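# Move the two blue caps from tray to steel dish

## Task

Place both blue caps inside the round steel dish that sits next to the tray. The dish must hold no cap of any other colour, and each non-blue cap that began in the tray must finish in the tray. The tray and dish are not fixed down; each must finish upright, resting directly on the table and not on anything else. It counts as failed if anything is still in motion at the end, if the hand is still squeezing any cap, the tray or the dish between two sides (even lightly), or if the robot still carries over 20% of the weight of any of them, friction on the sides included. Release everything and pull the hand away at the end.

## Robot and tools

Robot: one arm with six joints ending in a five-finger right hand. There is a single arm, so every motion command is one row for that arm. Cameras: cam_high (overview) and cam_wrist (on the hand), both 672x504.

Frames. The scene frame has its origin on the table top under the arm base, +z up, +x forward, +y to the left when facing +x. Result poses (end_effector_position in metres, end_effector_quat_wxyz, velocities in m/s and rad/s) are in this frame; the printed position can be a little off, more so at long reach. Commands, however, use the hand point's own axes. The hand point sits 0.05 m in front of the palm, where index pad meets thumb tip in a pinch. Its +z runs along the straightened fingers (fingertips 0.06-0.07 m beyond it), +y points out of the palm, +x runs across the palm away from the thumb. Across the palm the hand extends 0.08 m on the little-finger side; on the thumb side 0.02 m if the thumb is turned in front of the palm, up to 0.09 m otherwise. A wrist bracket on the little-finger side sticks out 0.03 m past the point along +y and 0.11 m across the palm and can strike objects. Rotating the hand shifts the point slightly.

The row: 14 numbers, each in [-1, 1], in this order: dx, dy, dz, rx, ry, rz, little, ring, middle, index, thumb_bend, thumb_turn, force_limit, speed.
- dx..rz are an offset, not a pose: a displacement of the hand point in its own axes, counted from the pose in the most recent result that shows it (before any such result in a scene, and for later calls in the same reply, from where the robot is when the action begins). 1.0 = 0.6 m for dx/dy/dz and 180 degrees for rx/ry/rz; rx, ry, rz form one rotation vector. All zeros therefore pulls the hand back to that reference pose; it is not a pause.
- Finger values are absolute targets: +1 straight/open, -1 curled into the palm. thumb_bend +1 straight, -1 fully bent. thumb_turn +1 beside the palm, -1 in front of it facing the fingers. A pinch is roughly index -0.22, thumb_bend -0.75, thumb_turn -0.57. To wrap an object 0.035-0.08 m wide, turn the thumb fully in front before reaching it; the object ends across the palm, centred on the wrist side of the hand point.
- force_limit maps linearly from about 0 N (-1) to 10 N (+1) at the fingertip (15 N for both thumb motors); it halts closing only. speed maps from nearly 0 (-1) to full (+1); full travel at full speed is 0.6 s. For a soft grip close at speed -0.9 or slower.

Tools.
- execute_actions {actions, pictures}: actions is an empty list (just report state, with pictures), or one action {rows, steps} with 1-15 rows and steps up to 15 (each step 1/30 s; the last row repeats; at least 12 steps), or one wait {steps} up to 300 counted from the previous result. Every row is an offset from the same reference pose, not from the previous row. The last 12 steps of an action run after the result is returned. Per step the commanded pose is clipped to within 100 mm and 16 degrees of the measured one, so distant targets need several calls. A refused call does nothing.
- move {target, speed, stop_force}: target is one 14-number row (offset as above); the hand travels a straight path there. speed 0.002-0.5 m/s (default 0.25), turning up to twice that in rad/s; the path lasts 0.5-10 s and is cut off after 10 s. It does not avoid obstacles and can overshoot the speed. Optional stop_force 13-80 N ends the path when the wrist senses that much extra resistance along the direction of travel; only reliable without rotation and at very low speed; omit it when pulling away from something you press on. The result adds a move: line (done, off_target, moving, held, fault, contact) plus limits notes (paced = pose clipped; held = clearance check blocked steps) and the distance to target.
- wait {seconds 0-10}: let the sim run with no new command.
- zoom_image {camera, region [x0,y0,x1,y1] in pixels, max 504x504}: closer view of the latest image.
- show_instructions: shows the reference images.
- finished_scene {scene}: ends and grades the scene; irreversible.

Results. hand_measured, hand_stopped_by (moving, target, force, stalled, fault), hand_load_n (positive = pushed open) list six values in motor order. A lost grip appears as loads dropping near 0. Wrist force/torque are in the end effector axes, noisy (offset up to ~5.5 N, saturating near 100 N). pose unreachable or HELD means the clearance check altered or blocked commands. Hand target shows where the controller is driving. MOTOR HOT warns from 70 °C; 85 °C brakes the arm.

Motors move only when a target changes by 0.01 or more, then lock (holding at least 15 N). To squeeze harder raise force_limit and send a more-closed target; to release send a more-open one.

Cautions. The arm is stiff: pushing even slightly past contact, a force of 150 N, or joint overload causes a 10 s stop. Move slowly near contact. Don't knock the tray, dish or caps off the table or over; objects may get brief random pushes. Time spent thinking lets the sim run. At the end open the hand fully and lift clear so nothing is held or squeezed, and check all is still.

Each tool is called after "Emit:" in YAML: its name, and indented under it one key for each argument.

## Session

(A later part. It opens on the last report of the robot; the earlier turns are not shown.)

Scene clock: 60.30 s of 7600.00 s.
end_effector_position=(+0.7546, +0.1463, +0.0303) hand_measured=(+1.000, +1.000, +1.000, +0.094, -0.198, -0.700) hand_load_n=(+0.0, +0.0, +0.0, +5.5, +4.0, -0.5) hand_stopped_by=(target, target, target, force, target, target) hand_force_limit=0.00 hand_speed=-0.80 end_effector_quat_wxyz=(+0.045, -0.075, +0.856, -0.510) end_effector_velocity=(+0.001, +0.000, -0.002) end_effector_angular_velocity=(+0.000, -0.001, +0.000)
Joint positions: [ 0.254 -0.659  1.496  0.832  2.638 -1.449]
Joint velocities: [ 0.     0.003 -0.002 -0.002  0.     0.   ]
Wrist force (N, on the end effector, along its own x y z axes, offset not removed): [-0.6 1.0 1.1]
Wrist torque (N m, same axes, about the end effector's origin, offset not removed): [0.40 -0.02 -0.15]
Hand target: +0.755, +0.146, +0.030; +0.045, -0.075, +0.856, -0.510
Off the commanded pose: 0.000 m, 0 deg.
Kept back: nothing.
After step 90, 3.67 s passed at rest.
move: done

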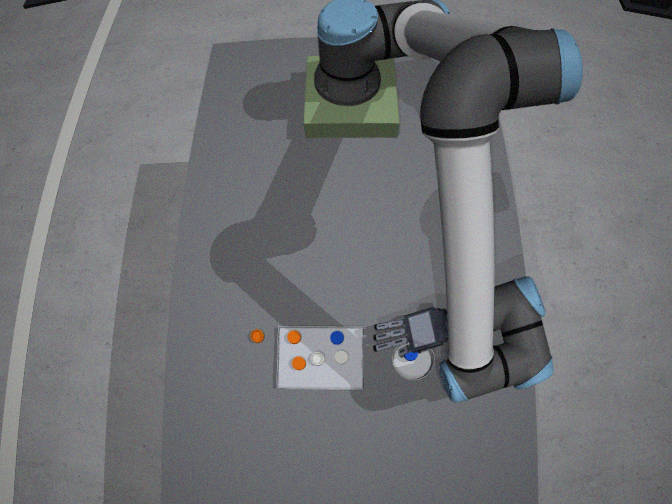

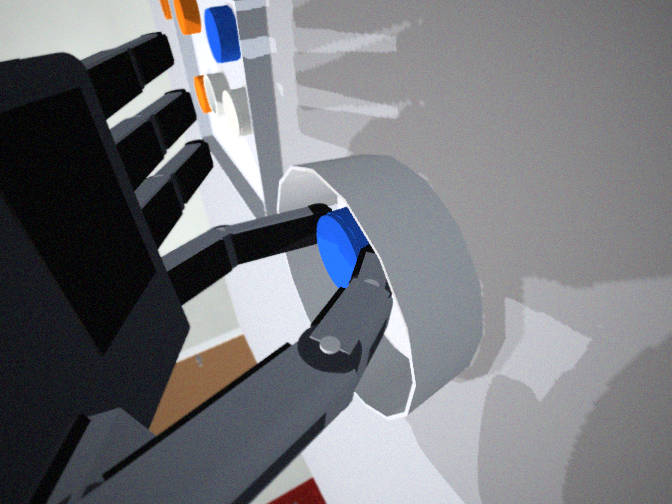

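Emit:
execute_actions:
  actions:
    - {"rows": [[0,0.0015,0.0008,0,0,0,1,1,1,-0.3,-0.2,-0.7,0.0,-0.8],[0,0.003,0.0016,0,0,0,1,1,1,-0.3,-0.2,-0.7,0.0,-0.8],[0,0.0045,0.0024,0,0,0,1,1,1,-0.3,-0.2,-0.7,0.0,-0.8],[0,0.006,0.0033,0,0,0,1,1,1,-0.3,-0.2,-0.7,0.0,-0.8],[0,0.00732,0.00398,0,0,0,1,1,1,-0.3,-0.2,-0.7,0.0,-0.8],[0,0.00732,0.00398,0,0,0,1,1,1,-0.3,-0.2,-0.7,0.0,-0.8],[0,0.00732,0.00398,0,0,0,1,1,1,-0.3,-0.2,-0.7,0.0,-0.8],[0,0.00732,0.00398,0,0,0,1,1,1,-0.3,-0.2,-0.7,0.0,-0.8],[0,0.00732,0.00398,0,0,0,1,1,1,-0.3,-0.2,-0.7,0.0,-0.8],[0,0.00732,0.00398,0,0,0,1,1,1,0.135,-0.2,-0.7,0.0,-0.7],[0,0.00732,0.00398,0,0,0,1,1,1,0.135,-0.2,-0.7,0.0,-0.7],[0,0.00732,0.00398,0,0,0,1,1,1,0.135,-0.2,-0.7,0.0,-0.7],[0,0.00732,0.00398,0,0,0,1,1,1,0.135,-0.2,-0.7,0.0,-0.7],[0,0.00732,0.00398,0,0,0,1,1,1,0.135,-0.2,-0.7,0.0,-0.7],[0,0.00732,0.00398,0,0,0,1,1,1,0.135,-0.2,-0.7,0.0,-0.7]], "steps": 15}

Emit:
move:
  target: [0,-0.04643,-0.02521,0,0,0,1,1,1,0.135,-0.2,-0.7,0.0,-0.7]
  speed: 0.12

Emit:
zoom_image:
  camera: "cam_wrist"
  region: [290, 125, 560, 395]

Emit:
move:
  target: [0.12135,-0.10842,0.22413,0,0,0,1,1,1,0.3,-0.2,-0.7,0.0,-0.7]
  speed: 0.35

Emit:
zoom_image:
  camera: "cam_wrist"
  region: [330, 150, 480, 300]

Scene clock: 63.80 s of 7600.00 s.
end_effector_position=(+0.7546, +0.1462, +0.0295) hand_measured=(+1.000, +1.000, +1.000, +0.094, -0.198, -0.700) hand_load_n=(+0.0, +0.0, +0.0, +5.5, +4.0, +0.0) hand_stopped_by=(target, target, target, force, target, target) hand_force_limit=0.00 hand_speed=-0.80 end_effector_quat_wxyz=(+0.045, -0.075, +0.856, -0.510) end_effector_velocity=(-0.001, +0.002, -0.013) end_effector_angular_velocity=(+0.002, +0.001, +0.002)
Joint positions: [ 0.254 -0.658  1.496  0.831  2.638 -1.449]
Joint velocities: [ 0.002  0.015 -0.002 -0.013 -0.002 -0.   ]
Wrist force (N, on the end effector, along its own x y z axes, offset not removed): [-0.9 -1.7 0.3]
Wrist torque (N m, same axes, about the end effector's origin, offset not removed): [0.21 -0.11 -0.20]
Steps of this call (steps 1 to 90: nothing new was sent; then 0.40 s passed at rest; steps 91 to 93: the first 3 steps of this action). Readings (end_effector_position | what the end effector reports):
91: (+0.7546, +0.1462, +0.0300) | hand_measured=(+1.000, +1.000, +1.000, +0.094, -0.198, -0.700) hand_load_n=(+0.0, +0.0, +0.0, +5.5, +4.0, +0.0) hand_stopped_by=(target, target, target, force, target, target) hand_force_limit=0.00 hand_speed=-0.80
92: (+0.7546, +0.1462, +0.0298) | hand_measured=(+1.000, +1.000, +1.000, +0.094, -0.198, -0.700) hand_load_n=(+0.0, +0.0, +0.0, +5.5, +4.0, +0.0) hand_stopped_by=(target, target, target, force, target, target) hand_force_limit=0.00 hand_speed=-0.80
93: the state above

Scene clock: 65.23 s of 7600.00 s.
end_effector_position=(+0.7546, +0.1463, +0.0567) hand_measured=(+1.000, +1.000, +1.000, +0.136, -0.200, -0.700) hand_load_n=(+0.0, +0.0, +0.0, +0.0, +0.0, +0.0) hand_stopped_by=(target, target, target, target, target, target) hand_force_limit=0.00 hand_speed=-0.70 end_effector_quat_wxyz=(+0.045, -0.075, +0.856, -0.510) end_effector_velocity=(+0.001, -0.001, +0.003) end_effector_angular_velocity=(-0.000, -0.000, -0.002)
Joint positions: [ 0.254 -0.691  1.499  0.86   2.638 -1.45 ]
Joint velocities: [-0.002 -0.003 -0.     0.003  0.    -0.   ]
Wrist force (N, on the end effector, along its own x y z axes, offset not removed): [2.1 0.3 2.4]
Wrist torque (N m, same axes, about the end effector's origin, offset not removed): [0.14 -0.46 0.17]
Hand target: +0.755, +0.146, +0.057; +0.045, -0.075, +0.856, -0.510
Off your previous action's commanded pose: 0.000 m, 0 deg at its last step (step 12 of this call).
Off the commanded pose: 0.000 m, 0 deg.
Kept back: nothing.
move: done

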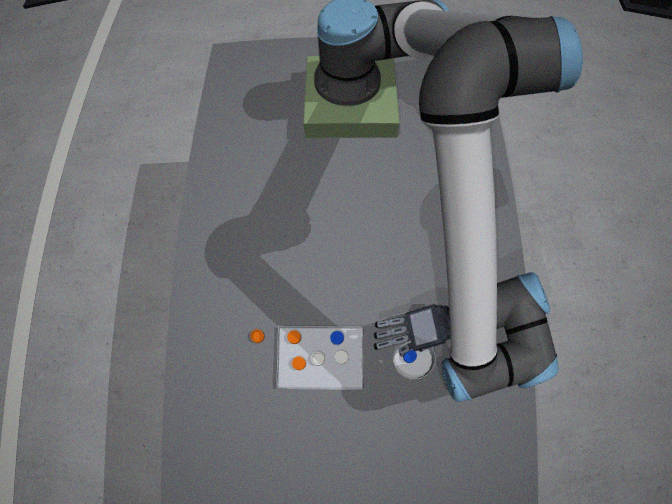

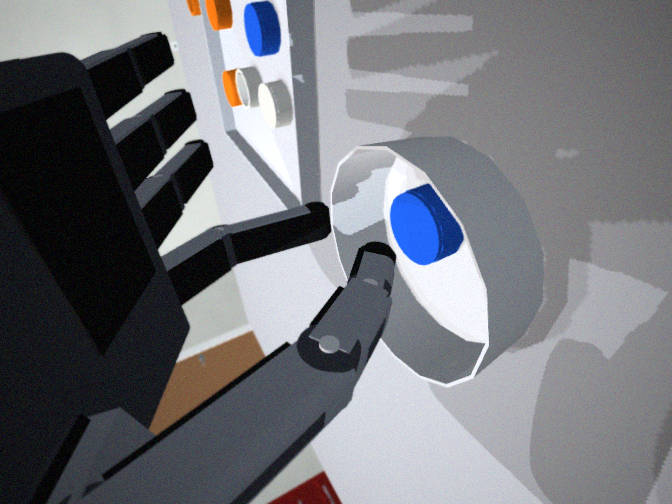

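Region (290, 125, 560, 395) of cam_wrist's 672x504 image, scaled by 1.867, with more detail than that image has.

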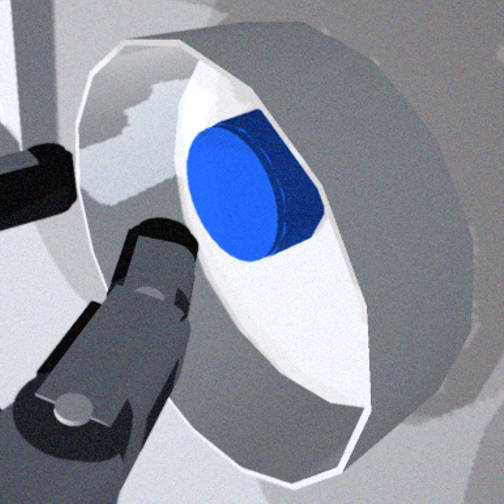

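Scene clock: 66.40 s of 7600.00 s.
end_effector_position=(+0.7092, -0.0132, +0.0501) hand_measured=(+1.000, +1.000, +1.000, +0.300, -0.200, -0.700) hand_load_n=(+0.0, +0.0, +0.0, +0.0, +0.0, +0.0) hand_stopped_by=(target, target, target, target, target, target) hand_force_limit=0.00 hand_speed=-0.70 end_effector_quat_wxyz=(+0.045, -0.075, +0.856, -0.510) end_effector_velocity=(-0.001, -0.003, -0.000) end_effector_angular_velocity=(+0.001, -0.002, +0.007)
Joint positions: [ 0.034 -0.854  1.751  0.384  2.617 -1.894]
Joint velocities: [-0.005 -0.008  0.01  -0.023 -0.004 -0.023]
Wrist force (N, on the end effector, along its own x y z axes, offset not removed): [0.7 -0.2 1.4]
Wrist torque (N m, same axes, about the end effector's origin, offset not removed): [0.16 -0.34 -0.07]
Hand target: +0.709, -0.014, +0.050; +0.045, -0.075, +0.856, -0.510
Off the commanded pose: 0.000 m, 0 deg.
Kept back: nothing.
move: done

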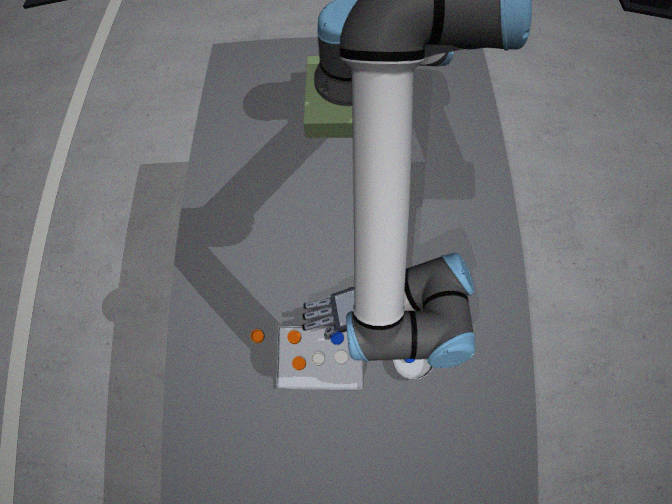

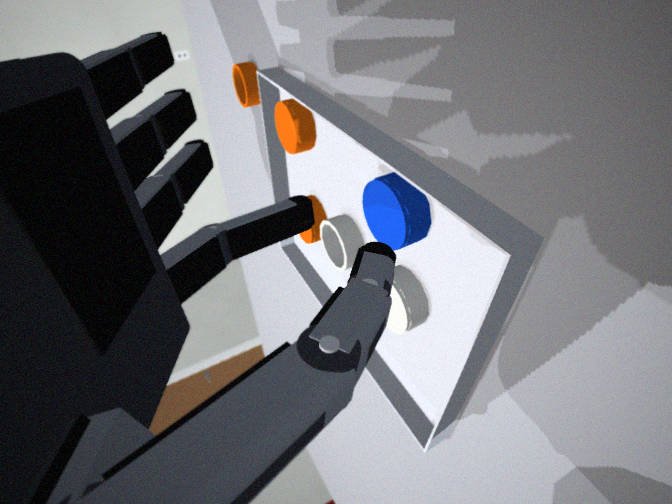

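Region (330, 150, 480, 300) of cam_wrist's 672x504 image, scaled by 3.360, with more detail than that image has.

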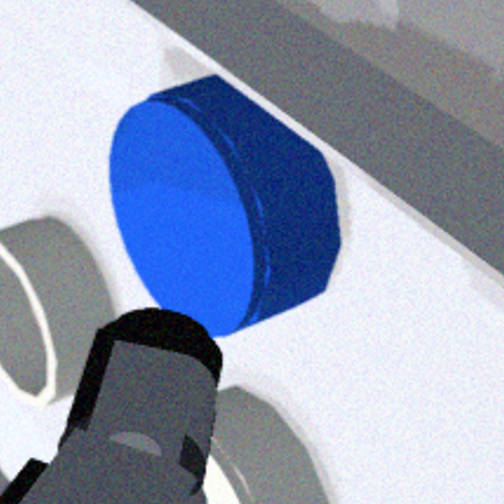

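Emit:
move:
  target: [0,0.03783,0.03477,0,0,0,1,1,1,-0.3,-0.2,-0.7,0.0,-0.88]
  speed: 0.08

Scene clock: 68.20 s of 7600.00 s.
end_effector_position=(+0.7105, -0.0207, +0.0202) hand_measured=(+1.000, +1.000, +1.000, +0.090, -0.198, -0.700) hand_load_n=(+0.0, +0.0, +0.0, +5.5, +3.0, +0.0) hand_stopped_by=(target, target, target, force, target, target) hand_force_limit=0.00 hand_speed=-0.88 end_effector_quat_wxyz=(+0.045, -0.075, +0.856, -0.510) end_effector_velocity=(+0.000, -0.000, +0.000) end_effector_angular_velocity=(+0.001, -0.000, -0.001)
Joint positions: [ 0.023 -0.818  1.753  0.327  2.613 -1.915]
Joint velocities: [-0.001 -0.     0.    -0.    -0.001 -0.   ]
Wrist force (N, on the end effector, along its own x y z axes, offset not removed): [-0.3 -2.3 -2.2]
Wrist torque (N m, same axes, about the end effector's origin, offset not removed): [0.40 -0.04 -0.12]
Hand target: +0.710, -0.021, +0.020; +0.045, -0.075, +0.856, -0.510
Off the commanded pose: 0.000 m, 0 deg.
Kept back: nothing.
move: done

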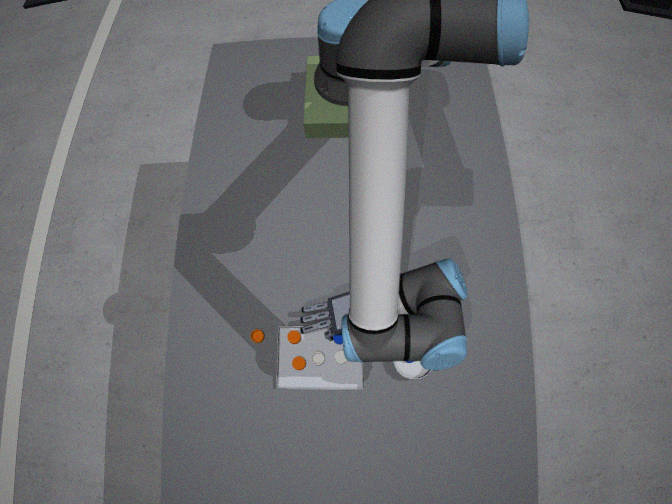

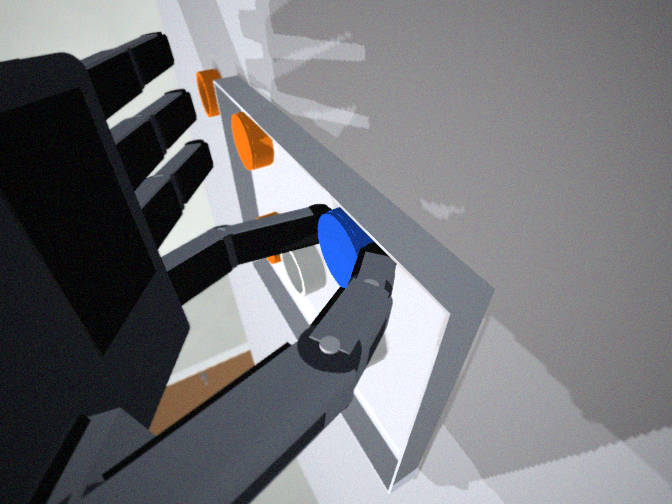

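Emit:
move:
  target: [0,-0.04394,-0.02386,0,0,0,1,1,1,-0.3,-0.2,-0.7,0.0,-0.88]
  speed: 0.12

Emit:
move:
  target: [-0.18235,0.10953,-0.24365,0,0,0,1,1,1,-0.3,-0.2,-0.7,0.0,-0.88]
  speed: 0.35

Emit:
zoom_image:
  camera: "cam_wrist"
  region: [300, 20, 600, 330]

Scene clock: 70.80 s of 7600.00 s.
end_effector_position=(+0.7104, -0.0206, +0.0498) hand_measured=(+1.000, +1.000, +1.000, +0.090, -0.198, -0.700) hand_load_n=(+0.0, +0.0, +0.0, +5.0, +4.0, -0.5) hand_stopped_by=(target, target, target, force, target, target) hand_force_limit=0.00 hand_speed=-0.88 end_effector_quat_wxyz=(+0.045, -0.075, +0.856, -0.510) end_effector_velocity=(+0.001, -0.001, +0.003) end_effector_angular_velocity=(-0.001, -0.000, -0.001)
Joint positions: [ 0.023 -0.858  1.754  0.366  2.613 -1.916]
Joint velocities: [-0.001 -0.003 -0.001  0.004  0.001 -0.001]
Wrist force (N, on the end effector, along its own x y z axes, offset not removed): [2.6 -2.3 0.7]
Wrist torque (N m, same axes, about the end effector's origin, offset not removed): [-0.13 -0.55 -0.13]
Hand target: +0.711, -0.021, +0.050; +0.045, -0.075, +0.856, -0.510
Off the commanded pose: 0.000 m, 0 deg.
Kept back: nothing.
move: done

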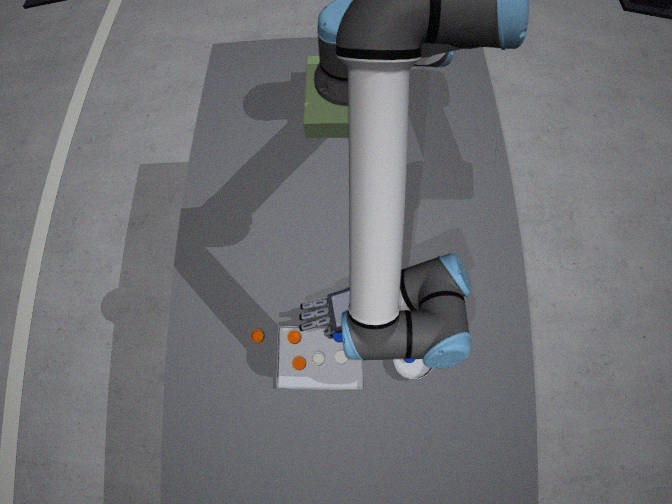

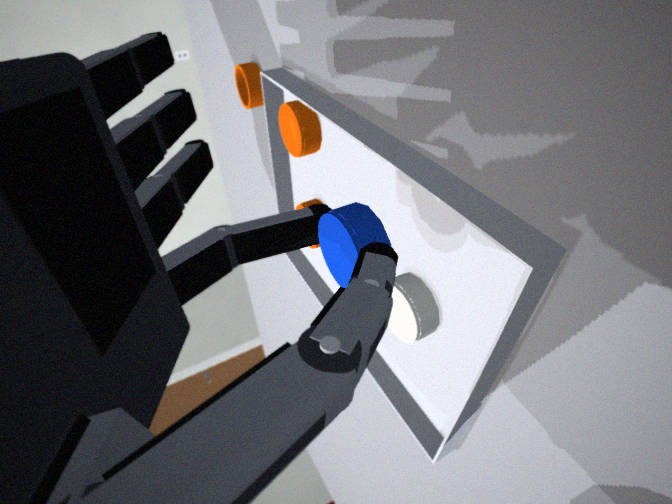

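Scene clock: 72.07 s of 7600.00 s.
end_effector_position=(+0.7901, +0.1558, +0.0614) hand_measured=(+1.000, +1.000, +1.000, +0.090, -0.198, -0.700) hand_load_n=(+0.0, +0.0, +0.0, +5.0, +4.0, -0.5) hand_stopped_by=(target, target, target, force, target, target) hand_force_limit=0.00 hand_speed=-0.88 end_effector_quat_wxyz=(+0.045, -0.075, +0.856, -0.510) end_effector_velocity=(+0.001, -0.000, +0.000) end_effector_angular_velocity=(-0.002, +0.002, -0.008)
Joint positions: [ 0.255 -0.653  1.405  0.919  2.638 -1.447]
Joint velocities: [-0.     0.006 -0.008  0.019  0.001  0.017]
Wrist force (N, on the end effector, along its own x y z axes, offset not removed): [-0.6 2.0 0.2]
Wrist torque (N m, same axes, about the end effector's origin, offset not removed): [0.52 -0.10 -0.05]
Hand target: +0.790, +0.156, +0.061; +0.045, -0.075, +0.856, -0.510
Off the commanded pose: 0.000 m, 0 deg.
Kept back: nothing.
move: done

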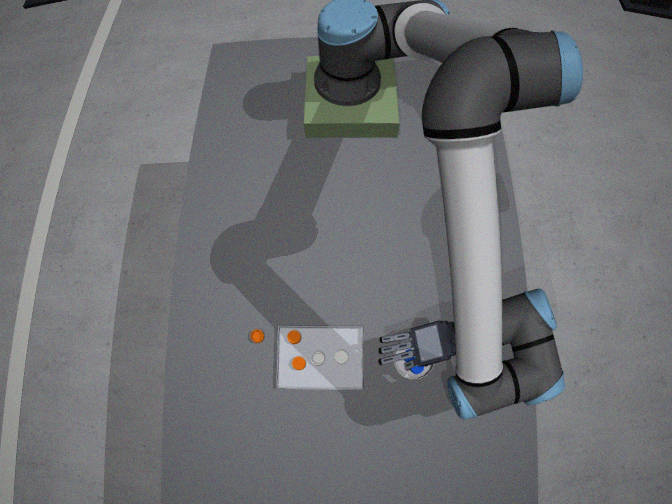

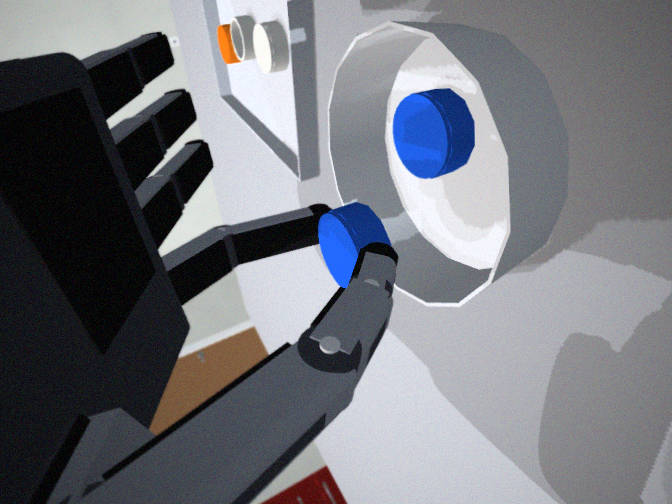

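Region (300, 20, 600, 330) of cam_wrist's 672x504 image, scaled by 1.626, with more detail than that image has; it fills the left 488 columns of this view, and the rest is white.

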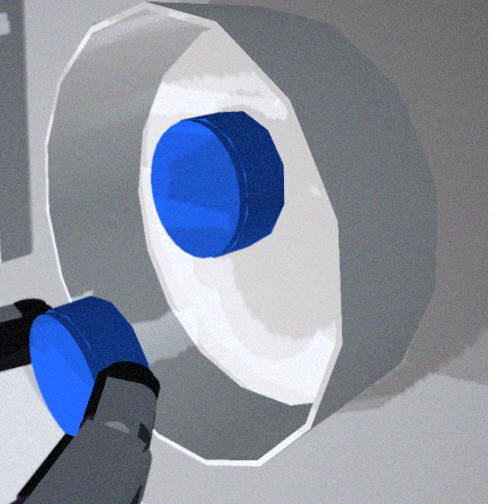

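Emit:
move:
  target: [0,0.04809,0.02042,0,0,0,1,1,1,-0.3,-0.2,-0.7,0.0,-0.88]
  speed: 0.07

Emit:
zoom_image:
  camera: "cam_wrist"
  region: [240, 40, 520, 370]

Scene clock: 75.30 s of 7600.00 s.
end_effector_position=(+0.7896, +0.1587, +0.0305) hand_measured=(+1.000, +1.000, +1.000, +0.090, -0.198, -0.700) hand_load_n=(+0.0, +0.0, +0.0, +5.0, +4.0, -0.5) hand_stopped_by=(target, target, target, force, target, target) hand_force_limit=0.00 hand_speed=-0.88 end_effector_quat_wxyz=(+0.045, -0.075, +0.856, -0.510) end_effector_velocity=(-0.000, +0.000, -0.002) end_effector_angular_velocity=(+0.001, +0.001, -0.000)
Joint positions: [ 0.259 -0.616  1.4    0.894  2.637 -1.439]
Joint velocities: [ 0.     0.002 -0.    -0.001 -0.001  0.   ]
Wrist force (N, on the end effector, along its own x y z axes, offset not removed): [0.5 0.4 1.4]
Wrist torque (N m, same axes, about the end effector's origin, offset not removed): [0.16 -0.17 -0.02]
Hand target: +0.790, +0.159, +0.030; +0.045, -0.075, +0.856, -0.510
Off the commanded pose: 0.000 m, 0 deg.
Kept back: nothing.
move: done

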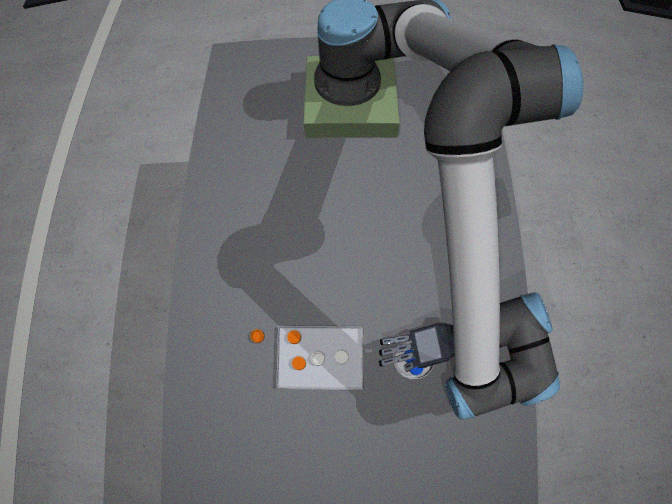

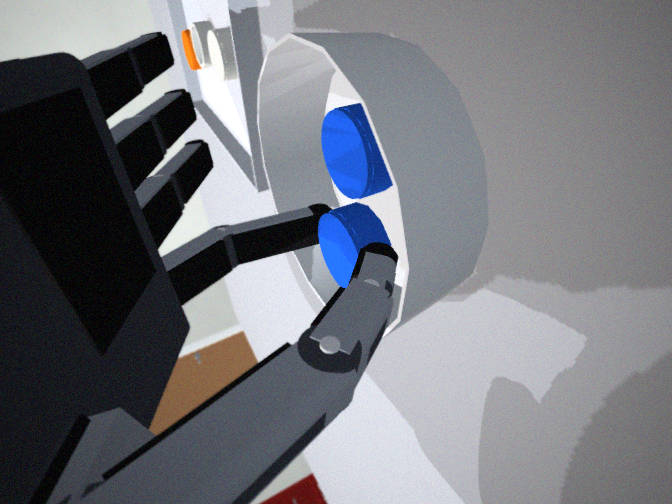

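Region (240, 40, 520, 370) of cam_wrist's 672x504 image, scaled by 1.527, with more detail than that image has; it fills the left 428 columns of this view, and the rest is white.

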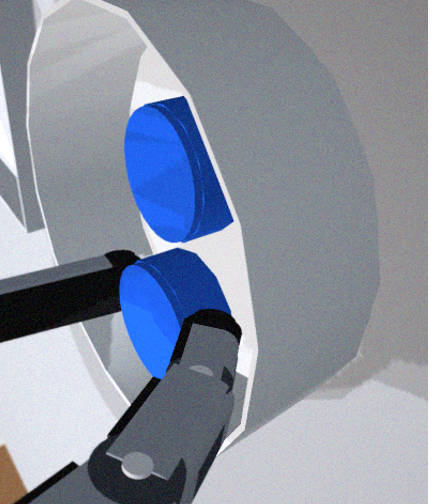

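Emit:
execute_actions:
  actions:
    - {"rows": [[0.001,0.001,0.0013,0,0,0,1,1,1,-0.3,-0.2,-0.7,0.0,-0.88],[0.0022,0.002,0.0027,0,0,0,1,1,1,-0.3,-0.2,-0.7,0.0,-0.88],[0.0033,0.003,0.004,0,0,0,1,1,1,-0.3,-0.2,-0.7,0.0,-0.88],[0.0044,0.004,0.0054,0,0,0,1,1,1,-0.3,-0.2,-0.7,0.0,-0.88],[0.0056,0.005,0.0067,0,0,0,1,1,1,-0.3,-0.2,-0.7,0.0,-0.88],[0.00667,0.00607,0.00803,0,0,0,1,1,1,-0.3,-0.2,-0.7,0.0,-0.88],[0.00667,0.00607,0.00803,0,0,0,1,1,1,-0.3,-0.2,-0.7,0.0,-0.88],[0.00667,0.00607,0.00803,0,0,0,1,1,1,-0.3,-0.2,-0.7,0.0,-0.88],[0.00667,0.00607,0.00803,0,0,0,1,1,1,-0.3,-0.2,-0.7,0.0,-0.88],[0.00667,0.00607,0.00803,0,0,0,1,1,1,-0.3,-0.2,-0.7,0.0,-0.88],[0.00667,0.00607,0.00803,0,0,0,1,1,1,0.13,-0.2,-0.7,0.0,-0.7],[0.00667,0.00607,0.00803,0,0,0,1,1,1,0.13,-0.2,-0.7,0.0,-0.7],[0.00667,0.00607,0.00803,0,0,0,1,1,1,0.13,-0.2,-0.7,0.0,-0.7],[0.00667,0.00607,0.00803,0,0,0,1,1,1,0.13,-0.2,-0.7,0.0,-0.7],[0.00667,0.00607,0.00803,0,0,0,1,1,1,0.13,-0.2,-0.7,0.0,-0.7]], "steps": 15}

Emit:
move:
  target: [0,-0.1025,-0.0557,0,0,0,1,1,1,0.13,-0.2,-0.7,0.0,-0.7]
  speed: 0.15

Scene clock: 76.20 s of 7600.00 s.
end_effector_position=(+0.7894, +0.1585, +0.0298) hand_measured=(+1.000, +1.000, +1.000, +0.090, -0.198, -0.700) hand_load_n=(+0.0, +0.0, +0.0, +5.0, +4.0, -0.5) hand_stopped_by=(target, target, target, force, target, target) hand_force_limit=0.00 hand_speed=-0.88 end_effector_quat_wxyz=(+0.045, -0.075, +0.856, -0.510) end_effector_velocity=(-0.007, -0.007, -0.011) end_effector_angular_velocity=(+0.000, -0.002, -0.000)
Joint positions: [ 0.259 -0.615  1.4    0.893  2.637 -1.439]
Joint velocities: [-0.006 -0.     0.024 -0.036  0.001 -0.011]
Wrist force (N, on the end effector, along its own x y z axes, offset not removed): [0.7 -0.8 0.8]
Wrist torque (N m, same axes, about the end effector's origin, offset not removed): [0.05 -0.12 -0.14]
Steps of this call (steps 1 to 24: nothing new was sent; steps 25 to 27: the first 3 steps of this action). Readings (end_effector_position | what the end effector reports):
25: (+0.7896, +0.1587, +0.0302) | hand_measured=(+1.000, +1.000, +1.000, +0.090, -0.198, -0.700) hand_load_n=(+0.0, +0.0, +0.0, +5.0, +4.0, -0.5) hand_stopped_by=(target, target, target, force, target, target) hand_force_limit=0.00 hand_speed=-0.88
26: (+0.7896, +0.1587, +0.0301) | hand_measured=(+1.000, +1.000, +1.000, +0.090, -0.198, -0.700) hand_load_n=(+0.0, +0.0, +0.0, +5.0, +4.0, -0.5) hand_stopped_by=(target, target, target, force, target, target) hand_force_limit=0.00 hand_speed=-0.88
27: the state above

Scene clock: 77.80 s of 7600.00 s.
end_effector_position=(+0.7862, +0.1557, +0.0947) hand_measured=(+1.000, +1.000, +1.000, +0.130, -0.200, -0.700) hand_load_n=(+0.0, +0.0, +0.0, +0.0, +0.0, +0.0) hand_stopped_by=(target, target, target, target, target, target) hand_force_limit=0.00 hand_speed=-0.70 end_effector_quat_wxyz=(+0.045, -0.075, +0.855, -0.510) end_effector_velocity=(-0.000, -0.000, +0.003) end_effector_angular_velocity=(+0.001, +0.000, -0.001)
Joint positions: [ 0.256 -0.695  1.416  0.952  2.638 -1.445]
Joint velocities: [-0.001 -0.003  0.     0.004 -0.001  0.001]
Wrist force (N, on the end effector, along its own x y z axes, offset not removed): [-1.5 2.1 1.3]
Wrist torque (N m, same axes, about the end effector's origin, offset not removed): [0.52 0.08 -0.22]
Hand target: +0.786, +0.156, +0.095; +0.045, -0.075, +0.856, -0.510
Off your previous action's commanded pose: 0.000 m, 0 deg at its last step (step 12 of this call).
Off the commanded pose: 0.000 m, 0 deg.
Kept back: nothing.
move: done

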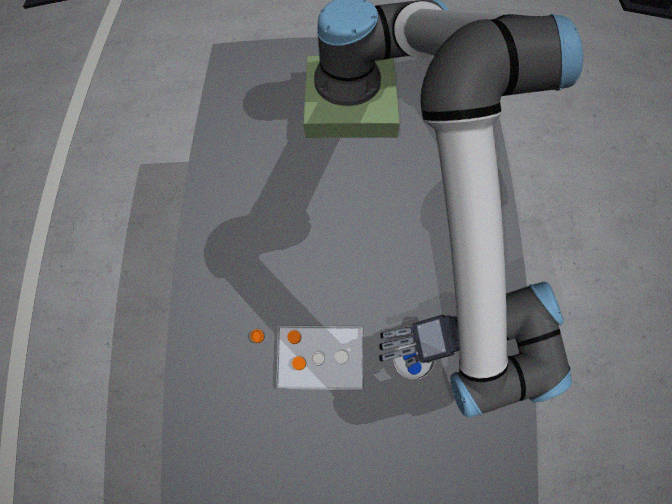

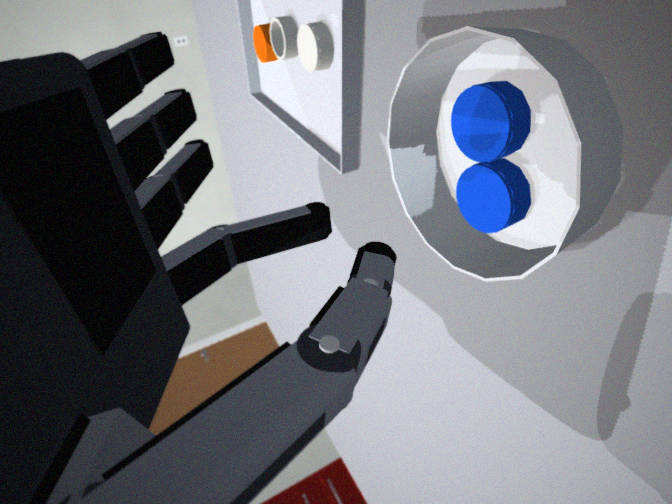

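Both blue caps lie flat in the dish, the other caps are still in the tray, and the hand is clear.

Emit:
finished_scene:
  scene: 2

The scene is finished: the task was done.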